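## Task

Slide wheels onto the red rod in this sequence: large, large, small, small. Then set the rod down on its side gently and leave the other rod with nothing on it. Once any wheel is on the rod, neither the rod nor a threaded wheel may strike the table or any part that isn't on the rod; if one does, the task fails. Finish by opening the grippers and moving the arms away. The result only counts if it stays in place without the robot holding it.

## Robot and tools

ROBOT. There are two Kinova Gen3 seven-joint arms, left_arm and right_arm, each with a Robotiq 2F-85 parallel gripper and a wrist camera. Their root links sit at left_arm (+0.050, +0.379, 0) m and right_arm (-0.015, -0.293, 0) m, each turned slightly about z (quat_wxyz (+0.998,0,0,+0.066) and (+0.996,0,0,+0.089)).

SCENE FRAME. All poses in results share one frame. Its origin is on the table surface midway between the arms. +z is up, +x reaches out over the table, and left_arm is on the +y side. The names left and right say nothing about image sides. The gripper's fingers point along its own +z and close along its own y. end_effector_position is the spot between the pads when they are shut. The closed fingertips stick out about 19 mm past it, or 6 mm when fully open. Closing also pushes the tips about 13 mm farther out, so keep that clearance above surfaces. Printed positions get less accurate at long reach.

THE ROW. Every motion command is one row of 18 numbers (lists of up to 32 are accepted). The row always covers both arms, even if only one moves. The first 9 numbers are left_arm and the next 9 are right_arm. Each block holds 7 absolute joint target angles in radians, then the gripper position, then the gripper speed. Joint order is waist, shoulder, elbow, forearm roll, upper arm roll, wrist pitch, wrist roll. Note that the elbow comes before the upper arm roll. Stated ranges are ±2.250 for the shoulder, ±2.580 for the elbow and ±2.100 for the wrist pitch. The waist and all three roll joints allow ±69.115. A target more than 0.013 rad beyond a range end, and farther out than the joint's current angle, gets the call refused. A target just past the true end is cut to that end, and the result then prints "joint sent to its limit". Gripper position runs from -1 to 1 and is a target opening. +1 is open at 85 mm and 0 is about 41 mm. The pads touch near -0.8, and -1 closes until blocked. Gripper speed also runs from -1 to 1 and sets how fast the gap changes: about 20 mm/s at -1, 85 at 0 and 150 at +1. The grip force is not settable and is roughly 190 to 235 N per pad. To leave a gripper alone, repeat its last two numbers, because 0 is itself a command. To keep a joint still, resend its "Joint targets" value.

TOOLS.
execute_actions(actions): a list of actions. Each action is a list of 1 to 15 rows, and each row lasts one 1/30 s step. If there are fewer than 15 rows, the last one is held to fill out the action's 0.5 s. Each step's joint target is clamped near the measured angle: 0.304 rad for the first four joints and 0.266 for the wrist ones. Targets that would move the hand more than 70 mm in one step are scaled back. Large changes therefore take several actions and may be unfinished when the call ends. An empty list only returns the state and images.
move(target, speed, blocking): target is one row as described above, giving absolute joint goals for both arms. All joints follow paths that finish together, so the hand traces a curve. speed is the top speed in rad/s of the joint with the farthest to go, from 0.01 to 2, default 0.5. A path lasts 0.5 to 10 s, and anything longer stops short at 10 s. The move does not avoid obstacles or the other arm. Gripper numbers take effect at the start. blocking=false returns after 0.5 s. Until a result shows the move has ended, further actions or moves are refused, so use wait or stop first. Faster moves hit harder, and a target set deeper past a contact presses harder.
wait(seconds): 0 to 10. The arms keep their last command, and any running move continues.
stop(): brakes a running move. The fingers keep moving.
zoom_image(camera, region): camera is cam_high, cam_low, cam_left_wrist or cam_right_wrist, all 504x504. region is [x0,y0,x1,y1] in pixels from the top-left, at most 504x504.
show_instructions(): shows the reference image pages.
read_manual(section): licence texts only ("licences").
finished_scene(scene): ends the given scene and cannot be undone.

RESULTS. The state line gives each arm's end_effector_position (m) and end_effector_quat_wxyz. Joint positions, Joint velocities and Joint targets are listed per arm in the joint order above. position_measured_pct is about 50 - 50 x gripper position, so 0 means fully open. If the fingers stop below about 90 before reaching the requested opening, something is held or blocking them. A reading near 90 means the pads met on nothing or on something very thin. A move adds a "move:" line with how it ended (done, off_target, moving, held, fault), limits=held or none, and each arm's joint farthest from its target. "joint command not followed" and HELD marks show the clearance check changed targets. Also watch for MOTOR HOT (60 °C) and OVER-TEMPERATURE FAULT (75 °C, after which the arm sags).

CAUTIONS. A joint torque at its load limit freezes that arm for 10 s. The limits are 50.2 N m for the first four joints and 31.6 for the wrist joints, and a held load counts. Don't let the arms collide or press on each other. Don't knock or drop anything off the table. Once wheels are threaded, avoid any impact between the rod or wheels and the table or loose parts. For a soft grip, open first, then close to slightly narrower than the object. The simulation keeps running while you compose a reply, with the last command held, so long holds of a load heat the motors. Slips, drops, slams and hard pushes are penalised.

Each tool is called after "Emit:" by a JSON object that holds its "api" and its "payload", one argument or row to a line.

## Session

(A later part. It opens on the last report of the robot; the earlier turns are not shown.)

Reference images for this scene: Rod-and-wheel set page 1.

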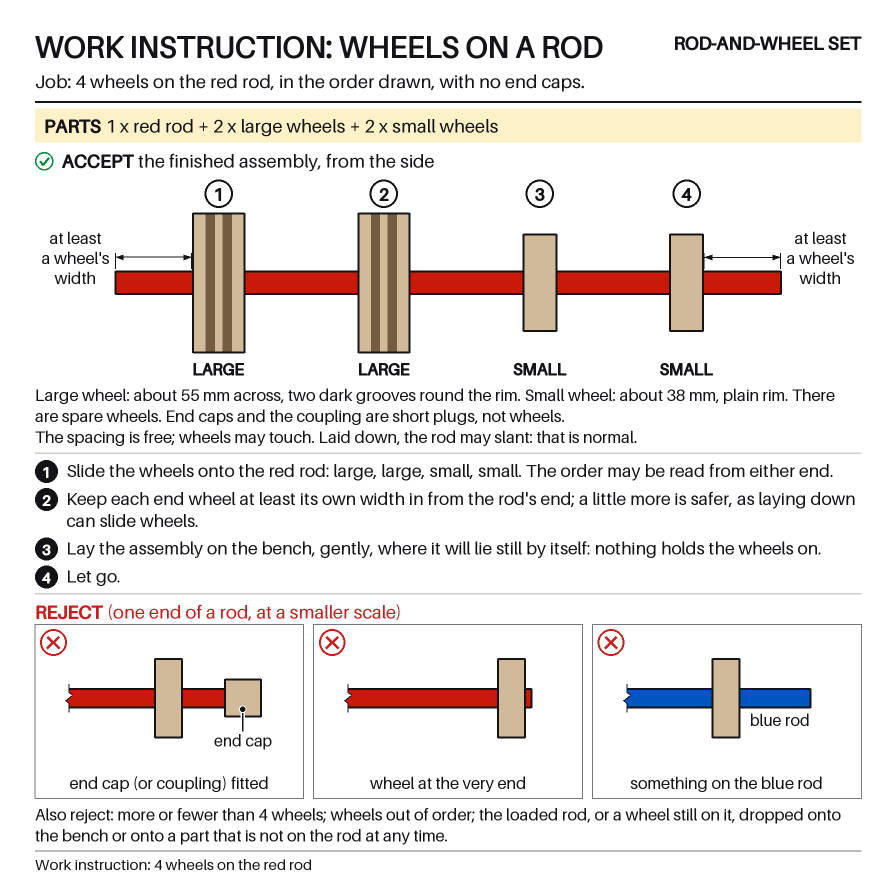

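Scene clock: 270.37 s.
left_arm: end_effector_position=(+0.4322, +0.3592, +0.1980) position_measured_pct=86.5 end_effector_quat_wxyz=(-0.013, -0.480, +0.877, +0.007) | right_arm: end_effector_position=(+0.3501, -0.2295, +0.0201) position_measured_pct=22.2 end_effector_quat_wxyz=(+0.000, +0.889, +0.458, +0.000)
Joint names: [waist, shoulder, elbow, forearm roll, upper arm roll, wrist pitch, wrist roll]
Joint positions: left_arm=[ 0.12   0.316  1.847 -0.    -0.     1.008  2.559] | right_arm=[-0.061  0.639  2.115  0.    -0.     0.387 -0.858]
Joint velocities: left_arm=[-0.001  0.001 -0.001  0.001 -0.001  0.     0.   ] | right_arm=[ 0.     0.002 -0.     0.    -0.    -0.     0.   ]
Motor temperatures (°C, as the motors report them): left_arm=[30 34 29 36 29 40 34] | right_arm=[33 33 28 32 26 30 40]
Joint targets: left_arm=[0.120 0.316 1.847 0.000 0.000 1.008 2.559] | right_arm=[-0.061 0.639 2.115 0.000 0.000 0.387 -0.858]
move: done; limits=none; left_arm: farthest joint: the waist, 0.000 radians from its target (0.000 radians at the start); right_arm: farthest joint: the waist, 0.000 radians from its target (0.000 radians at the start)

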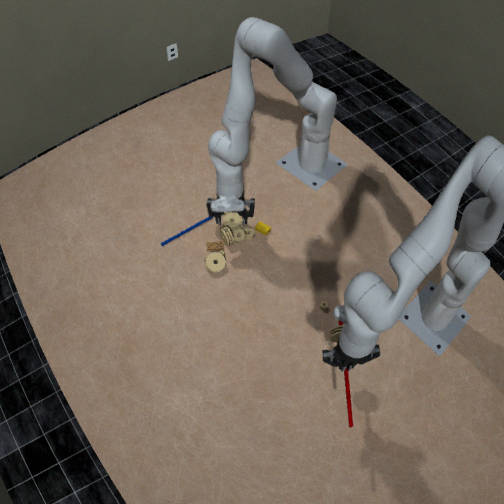

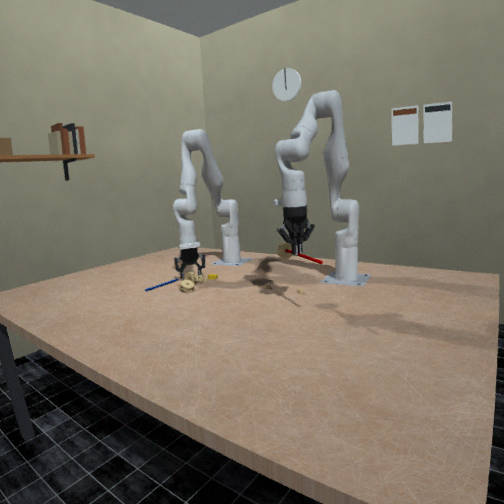

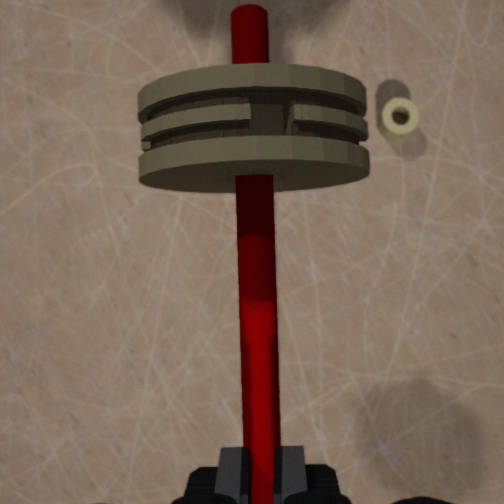

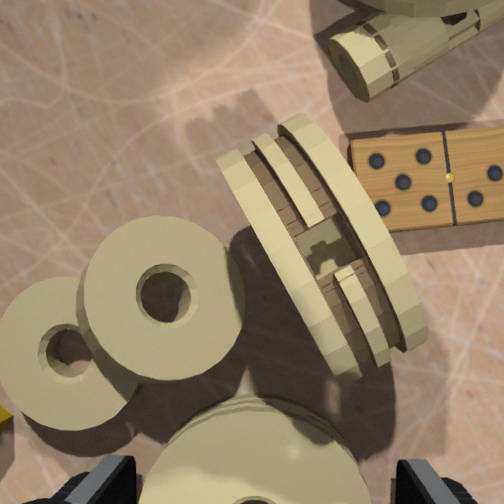

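Close.

Emit:
{"api": "execute_actions", "payload": {
  "actions": [
    [[0.1201,0.3161,1.8471,0,0,1.0084,2.5588,-1,0,-0.0610,0.6394,2.1152,0,0,0.3870,-0.858,-1,0]],
    [[0.1201,0.3161,1.8471,0,0,1.0084,2.5588,-1,0,-0.0610,0.6394,2.1152,0,0,0.3870,-0.858,-1,0]]
  ]
}}

Emit:
{"api": "move", "payload": {
  "target": [0.1201,0.3161,1.8471,0,0,1.0084,2.5588,-1,0,-0.0610,0.3963,2.0515,0,0,0.6938,-0.858,-1,0],
  "speed": 0.5
}}

Scene clock: 273.03 s.
left_arm: end_effector_position=(+0.4322, +0.3592, +0.1980) position_measured_pct=86.5 end_effector_quat_wxyz=(-0.013, -0.480, +0.877, +0.007) | right_arm: end_effector_position=(+0.3501, -0.2295, +0.0212) position_measured_pct=38.9 end_effector_quat_wxyz=(+0.000, +0.889, +0.458, +0.001)
Joint names: [waist, shoulder, elbow, forearm roll, upper arm roll, wrist pitch, wrist roll]
Joint positions: left_arm=[ 0.12   0.316  1.847 -0.    -0.     1.008  2.559] | right_arm=[-0.061  0.636  2.116 -0.    -0.     0.389 -0.858]
Joint velocities: left_arm=[ 0.001  0.001 -0.    -0.    -0.001 -0.002  0.   ] | right_arm=[-0.     0.    -0.001  0.     0.     0.    -0.   ]
Motor temperatures (°C, as the motors report them): left_arm=[30 34 29 36 29 40 34] | right_arm=[33 33 28 32 26 30 40]
Joint targets: left_arm=[0.120 0.316 1.847 0.000 0.000 1.008 2.559] | right_arm=[-0.061 0.639 2.115 0.000 0.000 0.387 -0.858]
Step readings (joint positions; steps 1 to 15: 1st action; 16 to 30: 2nd action):
0: left_arm=[0.120 0.316 1.847 -0.000 -0.000 1.008 2.559] | right_arm=[-0.061 0.639 2.115 0.000 0.000 0.387 -0.858]
1: left_arm=[0.120 0.316 1.847 -0.000 -0.000 1.008 2.559] | right_arm=[-0.061 0.639 2.115 -0.000 0.000 0.387 -0.858]
2: left_arm=[0.120 0.316 1.847 -0.000 -0.000 1.008 2.559] | right_arm=[-0.061 0.639 2.115 -0.000 0.000 0.387 -0.858]
4: left_arm=[0.120 0.316 1.847 -0.000 -0.000 1.008 2.559] | right_arm=[-0.061 0.639 2.115 0.000 0.000 0.387 -0.858]
8: left_arm=[0.120 0.316 1.847 -0.000 -0.000 1.008 2.559] | right_arm=[-0.061 0.637 2.115 -0.000 -0.000 0.389 -0.858]
15: left_arm=[0.120 0.316 1.847 -0.000 -0.000 1.008 2.559] | right_arm=[-0.061 0.636 2.116 -0.000 -0.000 0.389 -0.858]
16: left_arm=[0.120 0.316 1.847 -0.000 -0.000 1.008 2.559] | right_arm=[-0.061 0.636 2.116 -0.000 -0.000 0.389 -0.858]
17: left_arm=[0.120 0.316 1.847 -0.000 -0.000 1.008 2.559] | right_arm=[-0.061 0.636 2.116 -0.000 -0.000 0.389 -0.858]
19: left_arm=[0.120 0.316 1.847 -0.000 -0.000 1.008 2.559] | right_arm=[-0.061 0.636 2.116 -0.000 -0.000 0.389 -0.858]
23: left_arm=[0.120 0.316 1.847 -0.000 -0.000 1.008 2.559] | right_arm=[-0.061 0.636 2.116 -0.000 -0.000 0.389 -0.858]
30: Joint positions above

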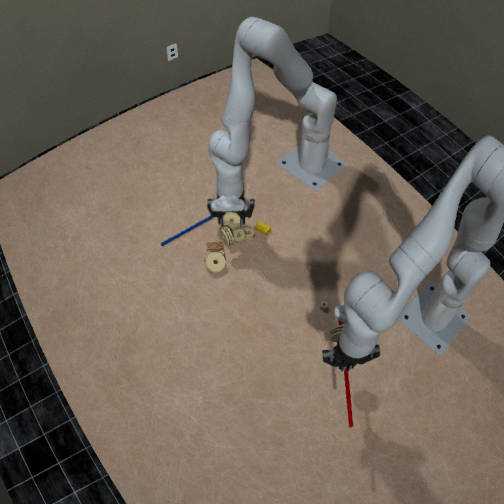

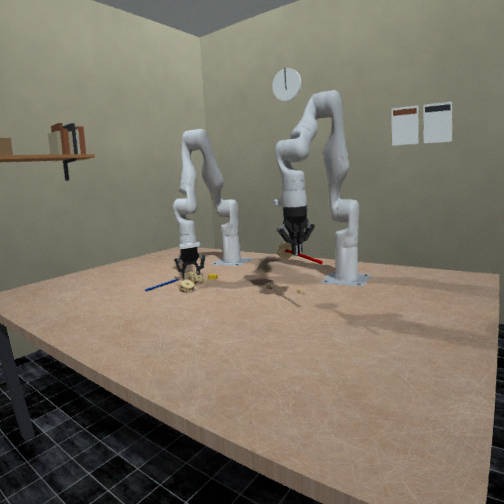

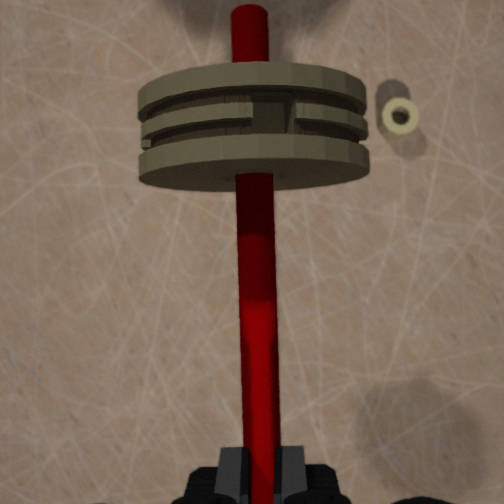

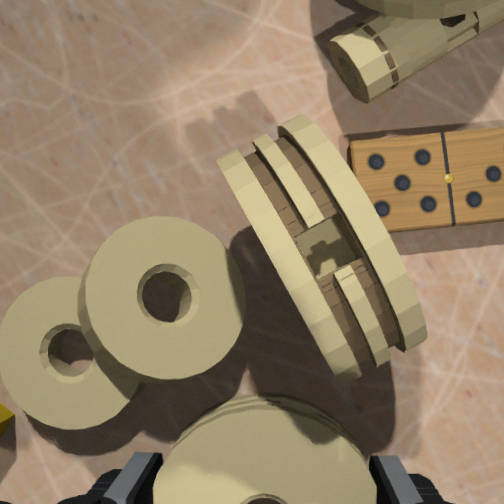

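Scene clock: 274.20 s.
left_arm: end_effector_position=(+0.4322, +0.3592, +0.1980) position_measured_pct=86.5 end_effector_quat_wxyz=(-0.013, -0.480, +0.877, +0.007) | right_arm: end_effector_position=(+0.3439, -0.2310, +0.1199) position_measured_pct=38.9 end_effector_quat_wxyz=(-0.000, +0.889, +0.458, -0.000)
Joint names: [waist, shoulder, elbow, forearm roll, upper arm roll, wrist pitch, wrist roll]
Joint positions: left_arm=[ 0.12   0.316  1.847 -0.    -0.     1.008  2.559] | right_arm=[-0.061  0.397  2.051 -0.     0.     0.694 -0.858]
Joint velocities: left_arm=[ 0.    -0.001  0.     0.    -0.    -0.    -0.   ] | right_arm=[-0.    -0.002  0.     0.    -0.    -0.     0.   ]
Motor temperatures (°C, as the motors report them): left_arm=[30 34 29 36 29 40 34] | right_arm=[33 33 28 32 26 30 40]
Joint targets: left_arm=[0.120 0.316 1.847 0.000 0.000 1.008 2.559] | right_arm=[-0.061 0.396 2.051 0.000 0.000 0.694 -0.858]
move: done; limits=none; left_arm: farthest joint: the waist, 0.000 radians from its target (0.000 radians at the start); right_arm: farthest joint: the waist, 0.000 radians from its target (0.000 radians at the start)

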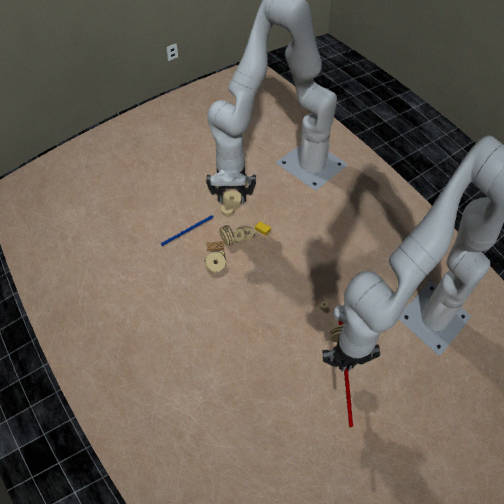

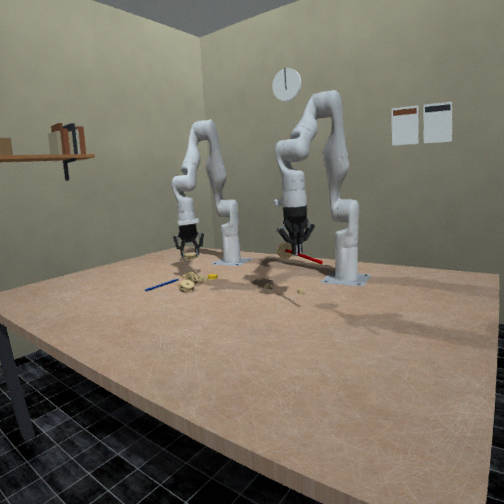

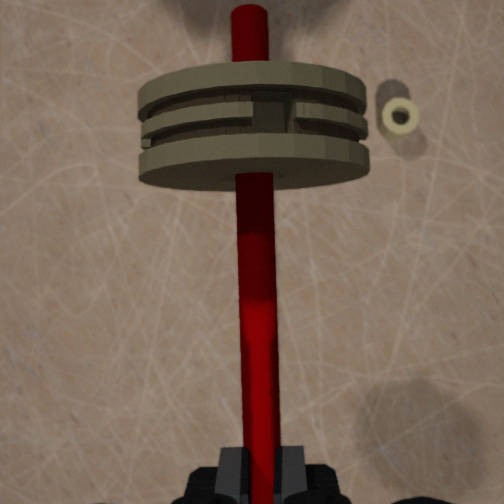

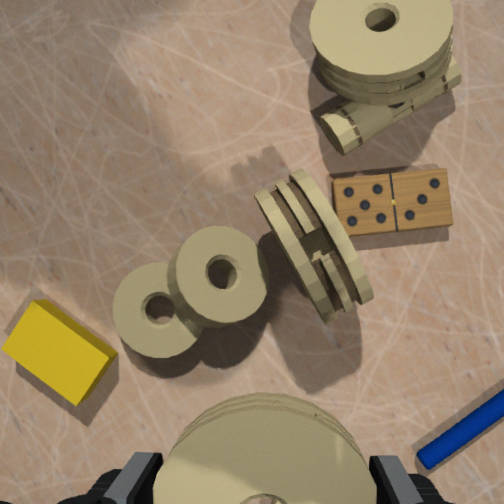

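Emit:
{"api": "move", "payload": {
  "target": [0.1201,0.3161,1.8471,0,0,1.0084,2.5588,-1,0,-0.8235,0.33,2.0,0,0,0.81,-1.5708,-1,0],
  "speed": 0.8
}}

Emit:
{"api": "move", "payload": {
  "target": [0.1201,0.3161,1.8471,0,0,1.0084,2.5588,-1,0,-0.8235,1.0728,2.358,0,0,-1.86,-1.5708,-1,0],
  "speed": 0.8
}}

Emit:
{"api": "move", "payload": {
  "target": [0.1201,0.3161,1.8471,0,0,1.0084,2.5588,-1,0,-0.8235,1.0404,2.1871,0,0,-1.6567,-1.5708,-1,0],
  "speed": 0.15
}}

Emit:
{"api": "zoom_image", "payload": {
  "camera": "cam_left_wrist",
  "region": [130,0,390,200]
}}

Scene clock: 279.03 s.
left_arm: end_effector_position=(+0.4322, +0.3592, +0.1980) position_measured_pct=86.5 end_effector_quat_wxyz=(-0.013, -0.480, +0.877, +0.007) | right_arm: end_effector_position=(+0.2025, +0.0009, +0.1552) position_measured_pct=38.9 end_effector_quat_wxyz=(-0.000, +0.877, +0.480, +0.001)
Joint names: [waist, shoulder, elbow, forearm roll, upper arm roll, wrist pitch, wrist roll]
Joint positions: left_arm=[ 0.12   0.316  1.847 -0.    -0.     1.008  2.559] | right_arm=[-0.823  0.33   2.    -0.    -0.     0.81  -1.571]
Joint velocities: left_arm=[ 0.001 -0.001 -0.     0.     0.    -0.001  0.   ] | right_arm=[-0.003 -0.    -0.001 -0.     0.    -0.    -0.   ]
Motor temperatures (°C, as the motors report them): left_arm=[30 34 29 36 29 40 34] | right_arm=[33 33 28 32 26 30 40]
Joint targets: left_arm=[0.120 0.316 1.847 0.000 0.000 1.008 2.559] | right_arm=[-0.824 0.330 2.000 0.000 0.000 0.810 -1.571]
move: done; limits=none; left_arm: farthest joint: the waist, 0.000 radians from its target (0.000 radians at the start); right_arm: farthest joint: the waist, 0.000 radians from its target (0.763 radians at the start)

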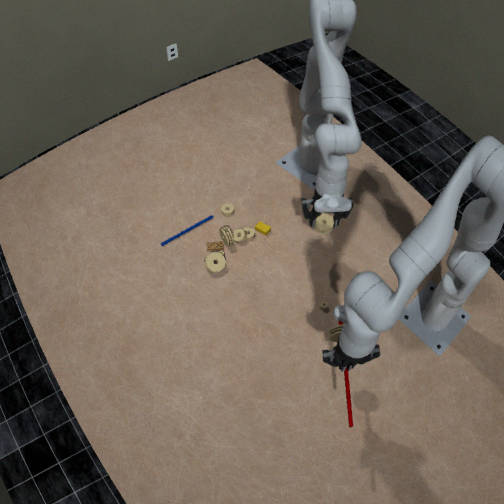

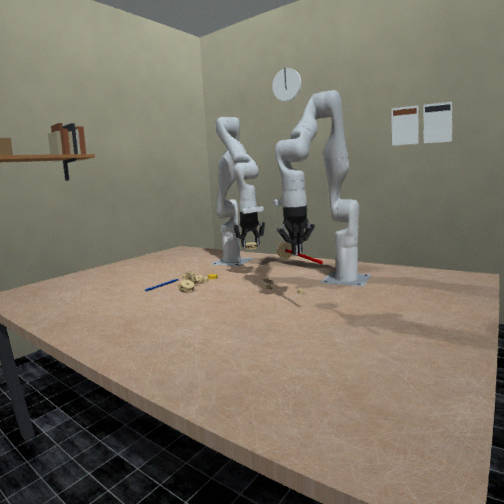

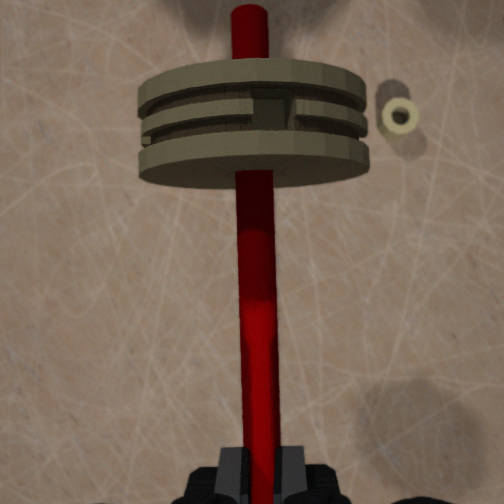

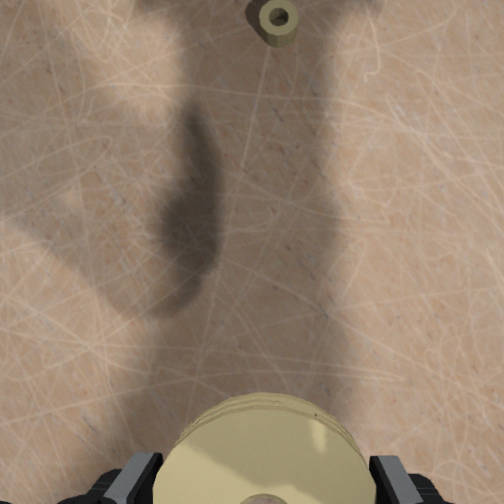

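Scene clock: 282.90 s.
left_arm: end_effector_position=(+0.4322, +0.3592, +0.1980) position_measured_pct=86.5 end_effector_quat_wxyz=(-0.013, -0.480, +0.877, +0.007) | right_arm: end_effector_position=(+0.3243, +0.1917, +0.1847) position_measured_pct=38.9 end_effector_quat_wxyz=(-0.340, +0.620, +0.340, +0.620)
Joint names: [waist, shoulder, elbow, forearm roll, upper arm roll, wrist pitch, wrist roll]
Joint positions: left_arm=[ 0.12   0.316  1.847 -0.    -0.     1.008  2.559] | right_arm=[-0.823  1.073  2.358 -0.    -0.    -1.86  -1.571]
Joint velocities: left_arm=[-0.    -0.001 -0.     0.001 -0.    -0.001  0.   ] | right_arm=[-0.     0.003 -0.001 -0.     0.    -0.     0.   ]
Motor temperatures (°C, as the motors report them): left_arm=[30 34 29 36 29 40 34] | right_arm=[33 33 28 32 26 30 40]
Joint targets: left_arm=[0.120 0.316 1.847 0.000 0.000 1.008 2.559] | right_arm=[-0.824 1.073 2.358 0.000 0.000 -1.860 -1.571]
move: done; limits=none; left_arm: farthest joint: the waist, 0.000 radians from its target (0.000 radians at the start); right_arm: farthest joint: the waist, 0.000 radians from its target (0.000 radians at the start)

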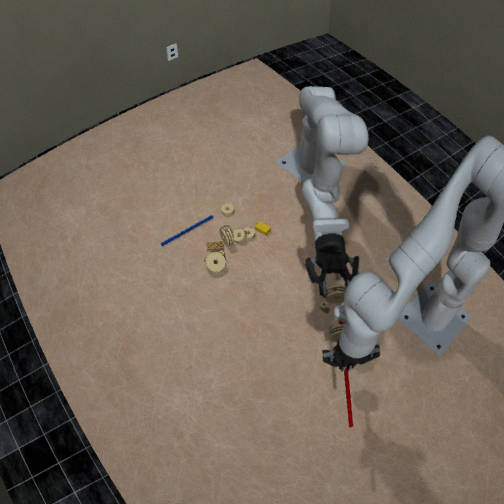

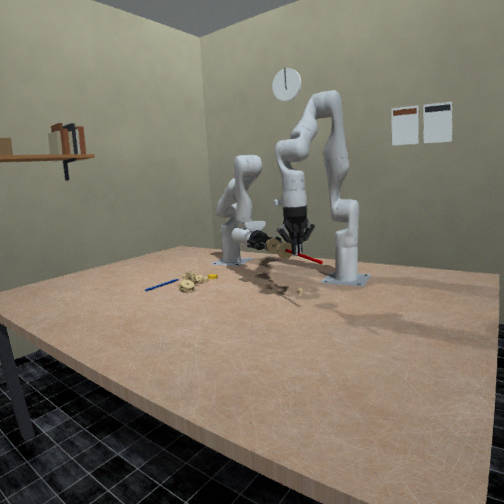

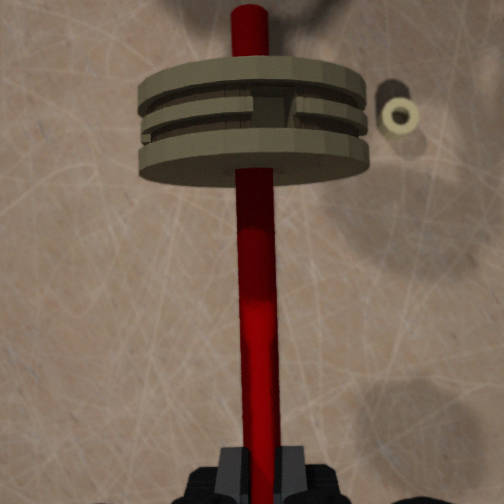

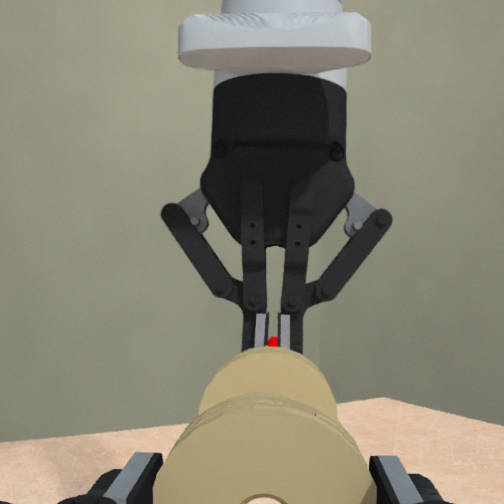

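Scene clock: 284.60 s.
left_arm: end_effector_position=(+0.4322, +0.3592, +0.1980) position_measured_pct=86.5 end_effector_quat_wxyz=(-0.013, -0.480, +0.877, +0.007) | right_arm: end_effector_position=(+0.3545, +0.2389, +0.1844) position_measured_pct=38.9 end_effector_quat_wxyz=(-0.340, +0.620, +0.340, +0.620)
Joint names: [waist, shoulder, elbow, forearm roll, upper arm roll, wrist pitch, wrist roll]
Joint positions: left_arm=[ 0.12   0.316  1.847 -0.    -0.     1.008  2.559] | right_arm=[-0.824  1.04   2.187 -0.     0.    -1.657 -1.571]
Joint velocities: left_arm=[-0.    -0.     0.    -0.    -0.     0.    -0.001] | right_arm=[-0. -0. -0.  0. -0.  0. -0.]
Motor temperatures (°C, as the motors report them): left_arm=[30 34 29 36 29 40 34] | right_arm=[33 33 28 32 26 30 40]
Joint targets: left_arm=[0.120 0.316 1.847 0.000 0.000 1.008 2.559] | right_arm=[-0.824 1.040 2.187 0.000 0.000 -1.657 -1.571]
move: done; limits=none; left_arm: farthest joint: the waist, 0.000 radians from its target (0.000 radians at the start); right_arm: farthest joint: the waist, 0.000 radians from its target (0.000 radians at the start)

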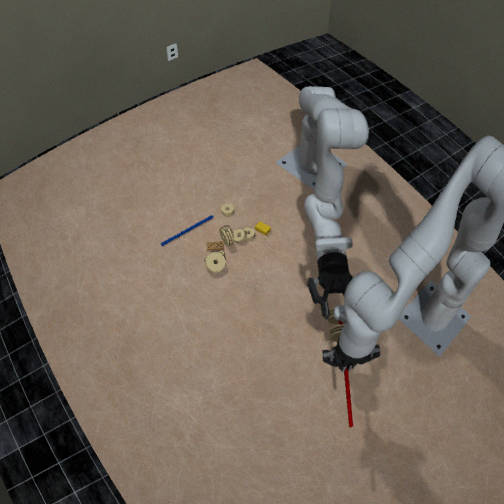

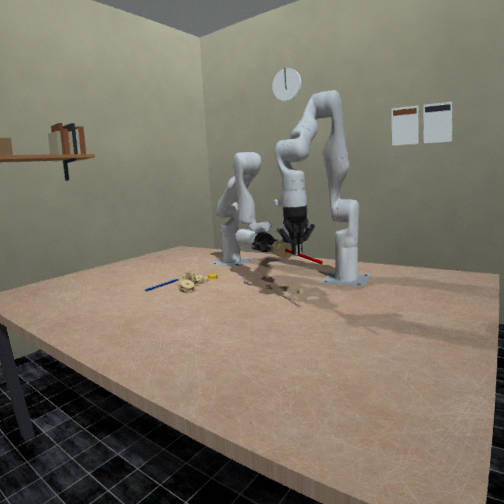

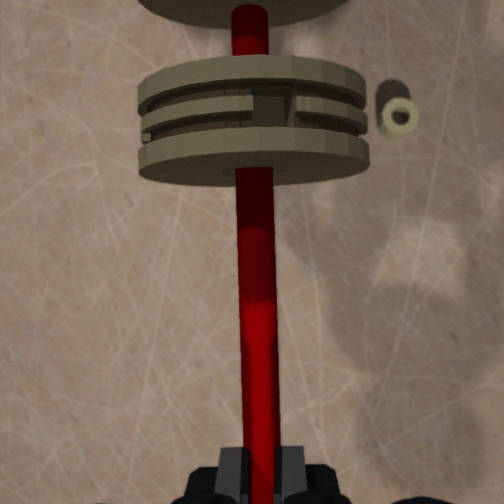

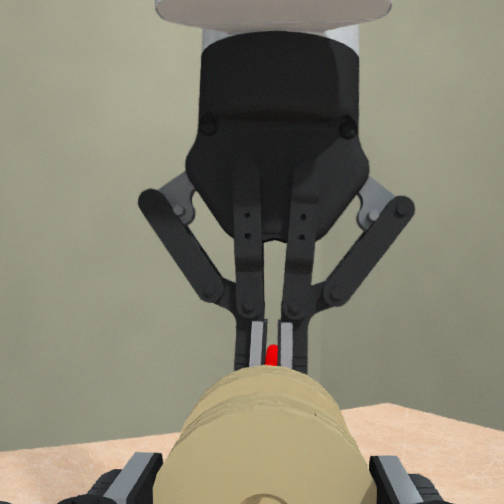

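Region (130, 0, 390, 200) of cam_left_wrist's 504x504 image, scaled by 1.938; it fills the top 388 rows of this view, and the rest is white.

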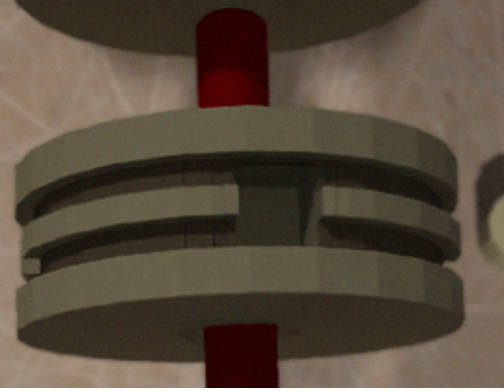

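Emit:
{"api": "move", "payload": {
  "target": [0.1201,0.3161,1.8471,0,0,1.0084,2.5588,-1,0,-0.8235,1.0380,2.1305,0,0,-1.5977,-1.5708,-1,0],
  "speed": 0.018
}}

Scene clock: 290.10 s.
left_arm: end_effector_position=(+0.4322, +0.3592, +0.1979) position_measured_pct=86.5 end_effector_quat_wxyz=(-0.013, -0.480, +0.877, +0.007) | right_arm: end_effector_position=(+0.3640, +0.2541, +0.1843) position_measured_pct=38.9 end_effector_quat_wxyz=(-0.340, +0.620, +0.340, +0.620)
Joint names: [waist, shoulder, elbow, forearm roll, upper arm roll, wrist pitch, wrist roll]
Joint positions: left_arm=[ 0.12   0.316  1.847 -0.    -0.     1.008  2.559] | right_arm=[-0.824  1.038  2.131  0.    -0.    -1.598 -1.571]
Joint velocities: left_arm=[ 0.001  0.001 -0.     0.002 -0.     0.001  0.   ] | right_arm=[-0.  0. -0.  0. -0.  0. -0.]
Motor temperatures (°C, as the motors report them): left_arm=[30 34 29 36 29 40 34] | right_arm=[33 33 28 32 26 30 40]
Joint targets: left_arm=[0.120 0.316 1.847 0.000 0.000 1.008 2.559] | right_arm=[-0.824 1.038 2.130 0.000 0.000 -1.598 -1.571]
move: done; limits=none; left_arm: farthest joint: the waist, 0.000 radians from its target (0.000 radians at the start); right_arm: farthest joint: the waist, 0.000 radians from its target (0.000 radians at the start)

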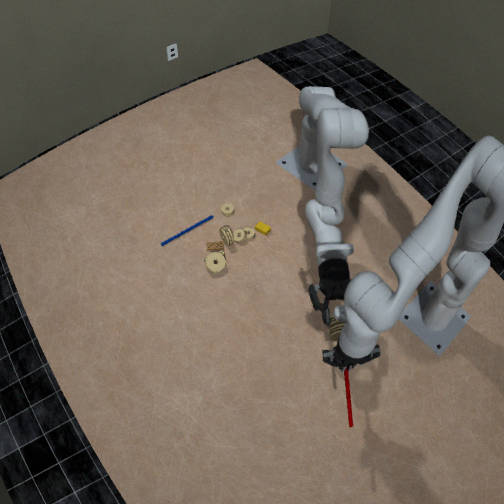

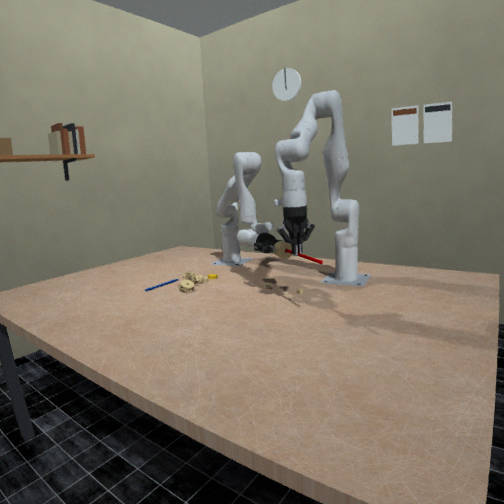

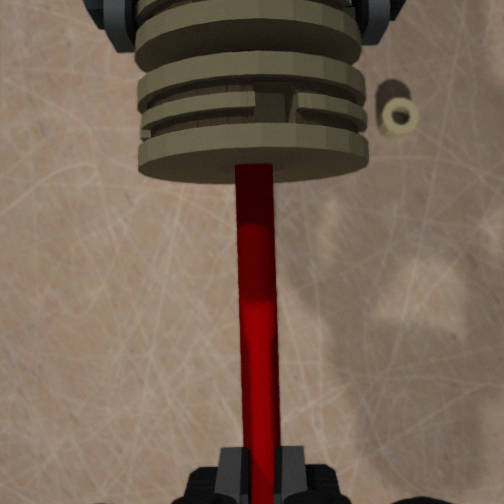

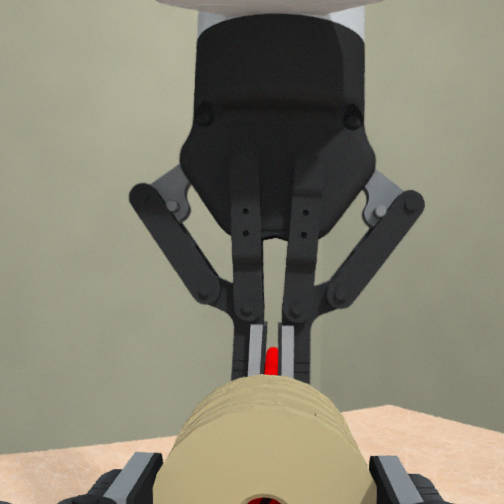

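Emit:
{"api": "move", "payload": {
  "target": [0.1201,0.3161,1.8471,0,0,1.0084,2.5588,-1,0,-0.8235,1.0412,2.0031,0,0,-1.4735,-1.5708,-1,0],
  "speed": 0.035
}}

Scene clock: 295.20 s.
left_arm: end_effector_position=(+0.4322, +0.3593, +0.1979) position_measured_pct=86.5 end_effector_quat_wxyz=(-0.013, -0.480, +0.877, +0.007) | right_arm: end_effector_position=(+0.3854, +0.2876, +0.1847) position_measured_pct=38.9 end_effector_quat_wxyz=(-0.340, +0.620, +0.340, +0.620)
Joint names: [waist, shoulder, elbow, forearm roll, upper arm roll, wrist pitch, wrist roll]
Joint positions: left_arm=[ 0.12   0.316  1.847 -0.    -0.     1.008  2.559] | right_arm=[-0.824  1.041  2.003  0.    -0.    -1.474 -1.571]
Joint velocities: left_arm=[-0.001  0.    -0.    -0.001 -0.    -0.001  0.   ] | right_arm=[ 0.  0.  0.  0. -0.  0.  0.]
Motor temperatures (°C, as the motors report them): left_arm=[30 34 29 36 29 40 34] | right_arm=[33 33 28 32 26 30 40]
Joint targets: left_arm=[0.120 0.316 1.847 0.000 0.000 1.008 2.559] | right_arm=[-0.824 1.041 2.003 0.000 0.000 -1.474 -1.571]
move: done; limits=none; left_arm: farthest joint: the waist, 0.000 radians from its target (0.000 radians at the start); right_arm: farthest joint: the waist, 0.000 radians from its target (0.000 radians at the start)

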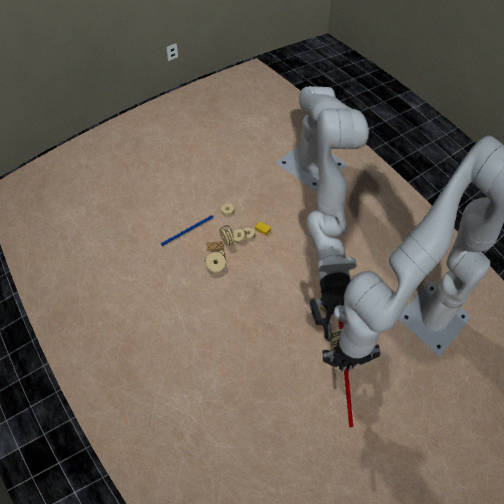

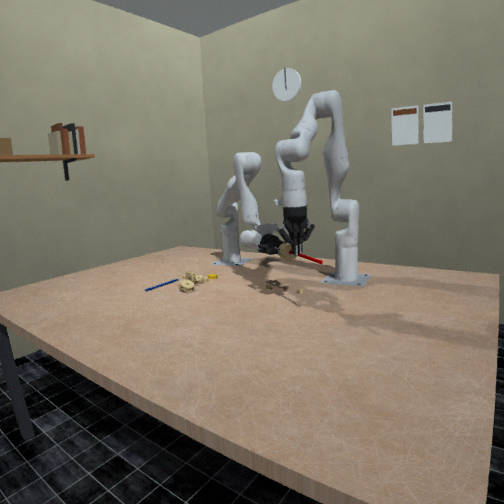

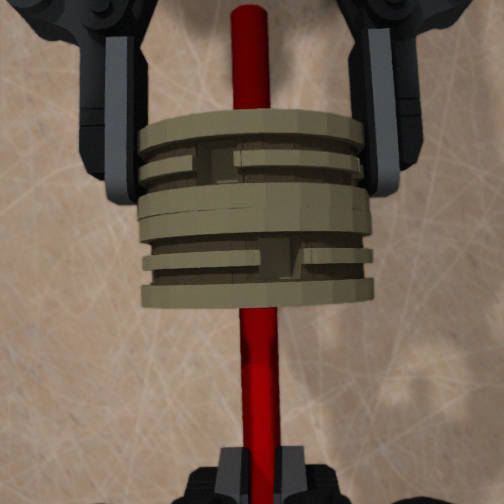

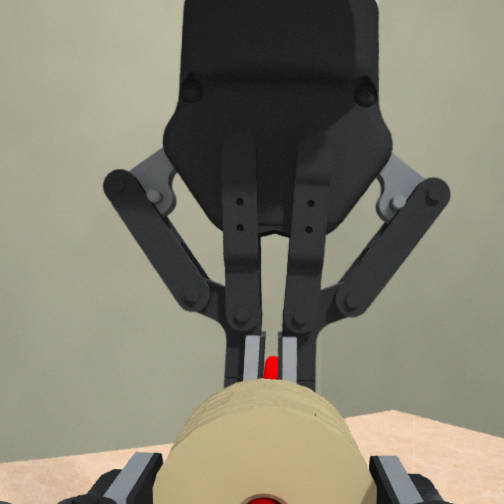

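Emit:
{"api": "move", "payload": {
  "target": [0.1201,0.3161,1.8471,0,0,1.0084,2.5588,-1,0,-0.8235,1.0441,1.9701,0,0,-1.4434,-1.5708,-1,0],
  "speed": 0.035
}}

Emit:
{"api": "execute_actions", "payload": {
  "actions": [
    [[0.1201,0.3161,1.8471,0,0,1.0084,2.5588,-1,0,-0.8235,1.0441,1.9701,0,0,-1.4434,-1.5708,0.55,-0.5]],
    [[0.1201,0.3161,1.8471,0,0,1.0084,2.5588,-1,0,-0.8235,1.0441,1.9701,0,0,-1.4434,-1.5708,0.55,-0.5]]
  ]
}}

Emit:
{"api": "move", "payload": {
  "target": [0.1201,0.3161,1.8471,0,0,1.0084,2.5588,-1,0,-0.8235,1.0728,2.358,0,0,-1.86,-1.5708,0.55,0],
  "speed": 0.3
}}

Scene clock: 304.83 s.
left_arm: end_effector_position=(+0.4322, +0.3593, +0.1979) position_measured_pct=86.5 end_effector_quat_wxyz=(-0.013, -0.480, +0.877, +0.007) | right_arm: end_effector_position=(+0.3908, +0.2960, +0.1848) position_measured_pct=38.9 end_effector_quat_wxyz=(-0.340, +0.620, +0.340, +0.620)
Joint names: [waist, shoulder, elbow, forearm roll, upper arm roll, wrist pitch, wrist roll]
Joint positions: left_arm=[ 0.12   0.316  1.847 -0.    -0.     1.008  2.559] | right_arm=[-0.824  1.044  1.97   0.    -0.    -1.444 -1.571]
Joint velocities: left_arm=[ 0.001 -0.001  0.    -0.     0.     0.     0.   ] | right_arm=[ 0.     0.    -0.001 -0.    -0.     0.    -0.   ]
Motor temperatures (°C, as the motors report them): left_arm=[30 34 29 36 29 40 34] | right_arm=[33 33 28 32 26 30 40]
Joint targets: left_arm=[0.120 0.316 1.847 0.000 0.000 1.008 2.559] | right_arm=[-0.824 1.044 1.970 0.000 0.000 -1.443 -1.571]
move: done; limits=none; left_arm: farthest joint: the waist, 0.000 radians from its target (0.000 radians at the start); right_arm: farthest joint: the waist, 0.000 radians from its target (0.000 radians at the start)

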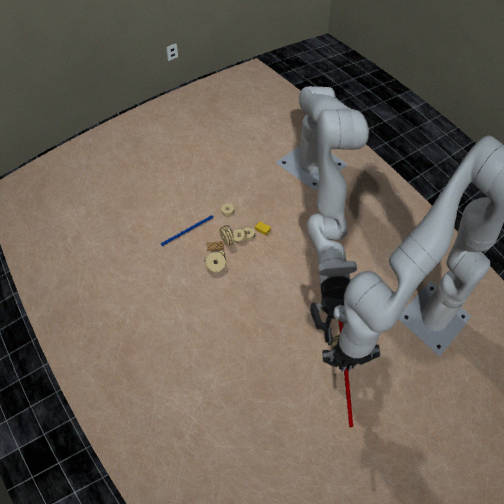

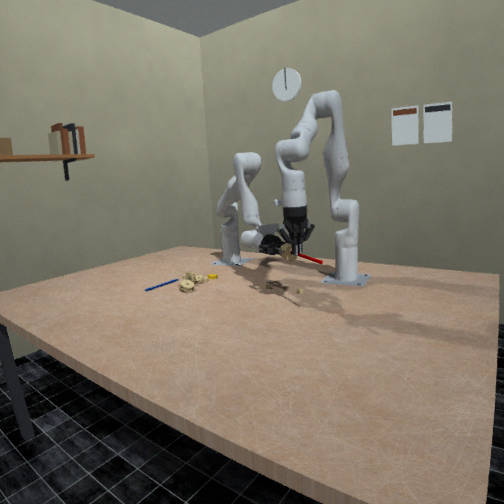

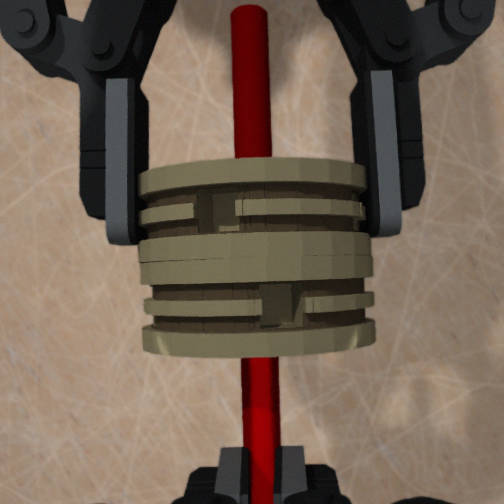

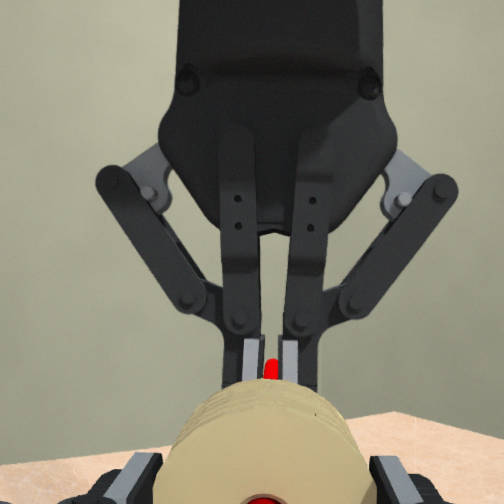

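Scene clock: 305.83 s.
left_arm: end_effector_position=(+0.4321, +0.3592, +0.1979) position_measured_pct=86.5 end_effector_quat_wxyz=(-0.013, -0.480, +0.877, +0.007) | right_arm: end_effector_position=(+0.3909, +0.2959, +0.1845) position_measured_pct=22.2 end_effector_quat_wxyz=(-0.340, +0.620, +0.340, +0.620)
Joint names: [waist, shoulder, elbow, forearm roll, upper arm roll, wrist pitch, wrist roll]
Joint positions: left_arm=[ 0.12   0.316  1.847 -0.    -0.     1.008  2.559] | right_arm=[-0.824  1.044  1.97  -0.     0.    -1.443 -1.571]
Joint velocities: left_arm=[ 0.001 -0.    -0.    -0.     0.     0.    -0.001] | right_arm=[ 0.  0.  0. -0. -0. -0. -0.]
Motor temperatures (°C, as the motors report them): left_arm=[30 34 29 36 29 40 34] | right_arm=[33 33 28 32 26 30 40]
Joint targets: left_arm=[0.120 0.316 1.847 0.000 0.000 1.008 2.559] | right_arm=[-0.824 1.044 1.970 0.000 0.000 -1.443 -1.571]
Step readings (joint positions; steps 1 to 15: 1st action; 16 to 30: 2nd action):
0: left_arm=[0.120 0.316 1.847 -0.000 -0.000 1.008 2.559] | right_arm=[-0.824 1.044 1.970 0.000 -0.000 -1.444 -1.571]
1: left_arm=[0.120 0.316 1.847 -0.000 -0.000 1.008 2.559] | right_arm=[-0.824 1.044 1.970 0.000 -0.000 -1.444 -1.571]
2: left_arm=[0.120 0.316 1.847 -0.000 -0.000 1.008 2.559] | right_arm=[-0.824 1.044 1.970 0.000 -0.000 -1.444 -1.571]
4: left_arm=[0.120 0.316 1.847 0.000 0.000 1.008 2.559] | right_arm=[-0.824 1.044 1.970 0.000 -0.000 -1.444 -1.571]
8: left_arm=[0.120 0.316 1.847 -0.000 -0.000 1.008 2.559] | right_arm=[-0.824 1.044 1.970 -0.000 0.000 -1.443 -1.571]
15: left_arm=[0.120 0.316 1.847 -0.000 -0.000 1.008 2.559] | right_arm=[-0.824 1.044 1.970 -0.000 0.000 -1.443 -1.571]
16: left_arm=[0.120 0.316 1.847 -0.000 -0.000 1.008 2.559] | right_arm=[-0.824 1.044 1.970 -0.000 0.000 -1.443 -1.571]
17: left_arm=[0.120 0.316 1.847 -0.000 -0.000 1.008 2.559] | right_arm=[-0.824 1.044 1.970 -0.000 0.000 -1.443 -1.571]
19: left_arm=[0.120 0.316 1.847 -0.000 -0.000 1.008 2.559] | right_arm=[-0.824 1.044 1.970 -0.000 0.000 -1.443 -1.571]
23: left_arm=[0.120 0.316 1.847 -0.000 -0.000 1.008 2.559] | right_arm=[-0.824 1.044 1.970 -0.000 0.000 -1.443 -1.571]
30: Joint positions above

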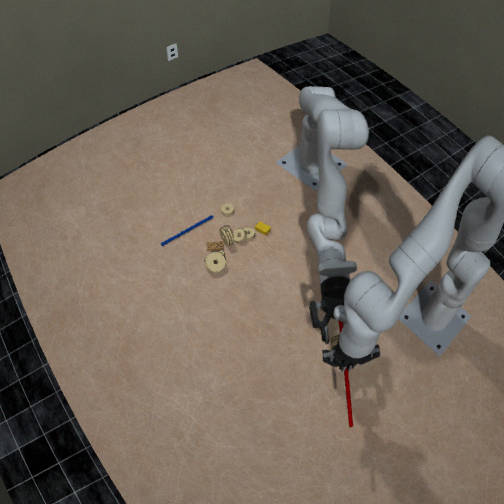

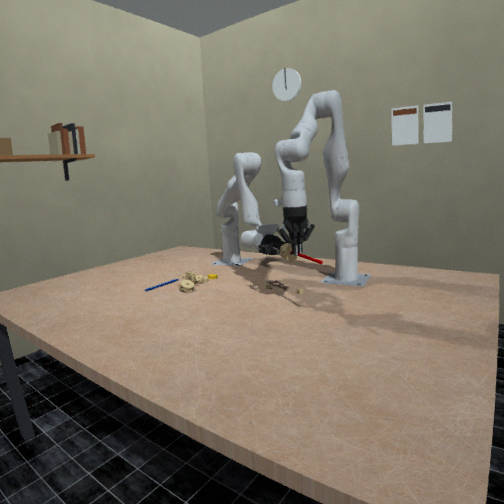

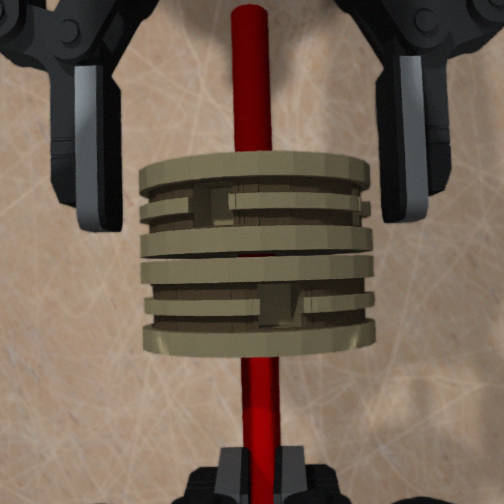

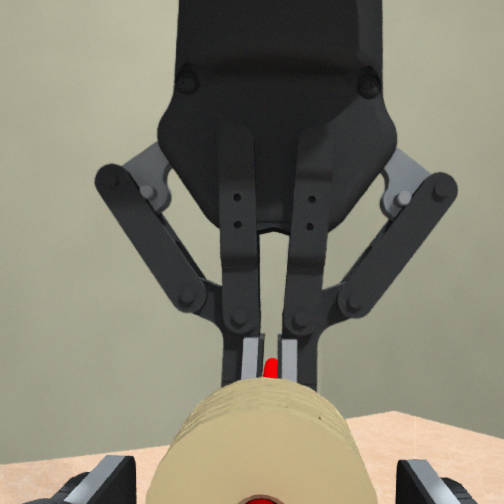

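Scene clock: 307.63 s.
left_arm: end_effector_position=(+0.4321, +0.3592, +0.1979) position_measured_pct=86.5 end_effector_quat_wxyz=(-0.013, -0.480, +0.877, +0.007) | right_arm: end_effector_position=(+0.3243, +0.1917, +0.1845) position_measured_pct=22.2 end_effector_quat_wxyz=(-0.340, +0.620, +0.340, +0.620)
Joint names: [waist, shoulder, elbow, forearm roll, upper arm roll, wrist pitch, wrist roll]
Joint positions: left_arm=[ 0.12   0.316  1.847 -0.    -0.     1.008  2.559] | right_arm=[-0.823  1.073  2.358  0.    -0.    -1.86  -1.571]
Joint velocities: left_arm=[ 0.001  0.001 -0.    -0.    -0.    -0.     0.   ] | right_arm=[-0.  0.  0. -0. -0. -0.  0.]
Motor temperatures (°C, as the motors report them): left_arm=[30 34 29 36 29 40 34] | right_arm=[33 34 28 32 26 30 40]
Joint targets: left_arm=[0.120 0.316 1.847 0.000 0.000 1.008 2.559] | right_arm=[-0.824 1.073 2.358 0.000 0.000 -1.860 -1.571]
move: done; limits=none; left_arm: farthest joint: the waist, 0.000 radians from its target (0.000 radians at the start); right_arm: farthest joint: the waist, 0.000 radians from its target (0.000 radians at the start)

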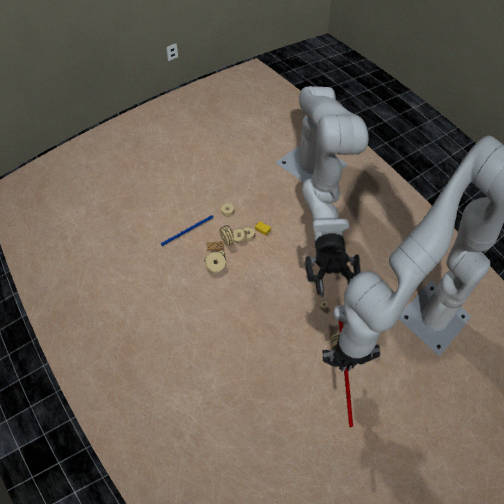

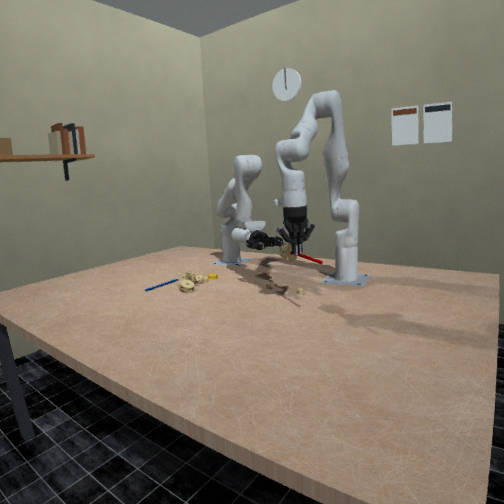

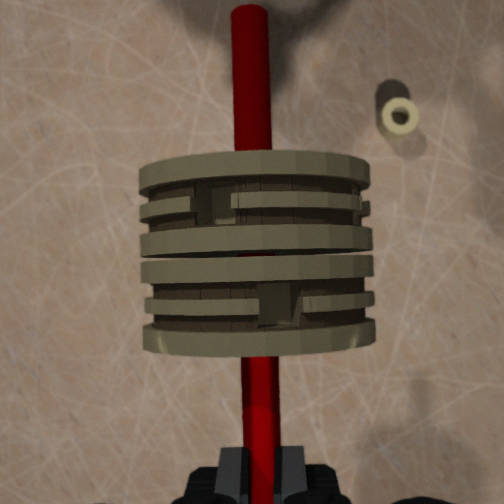

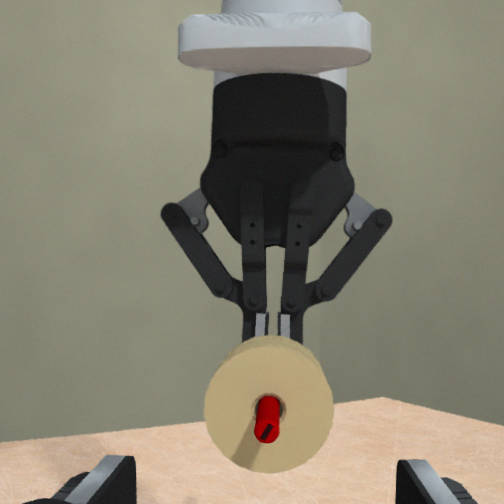

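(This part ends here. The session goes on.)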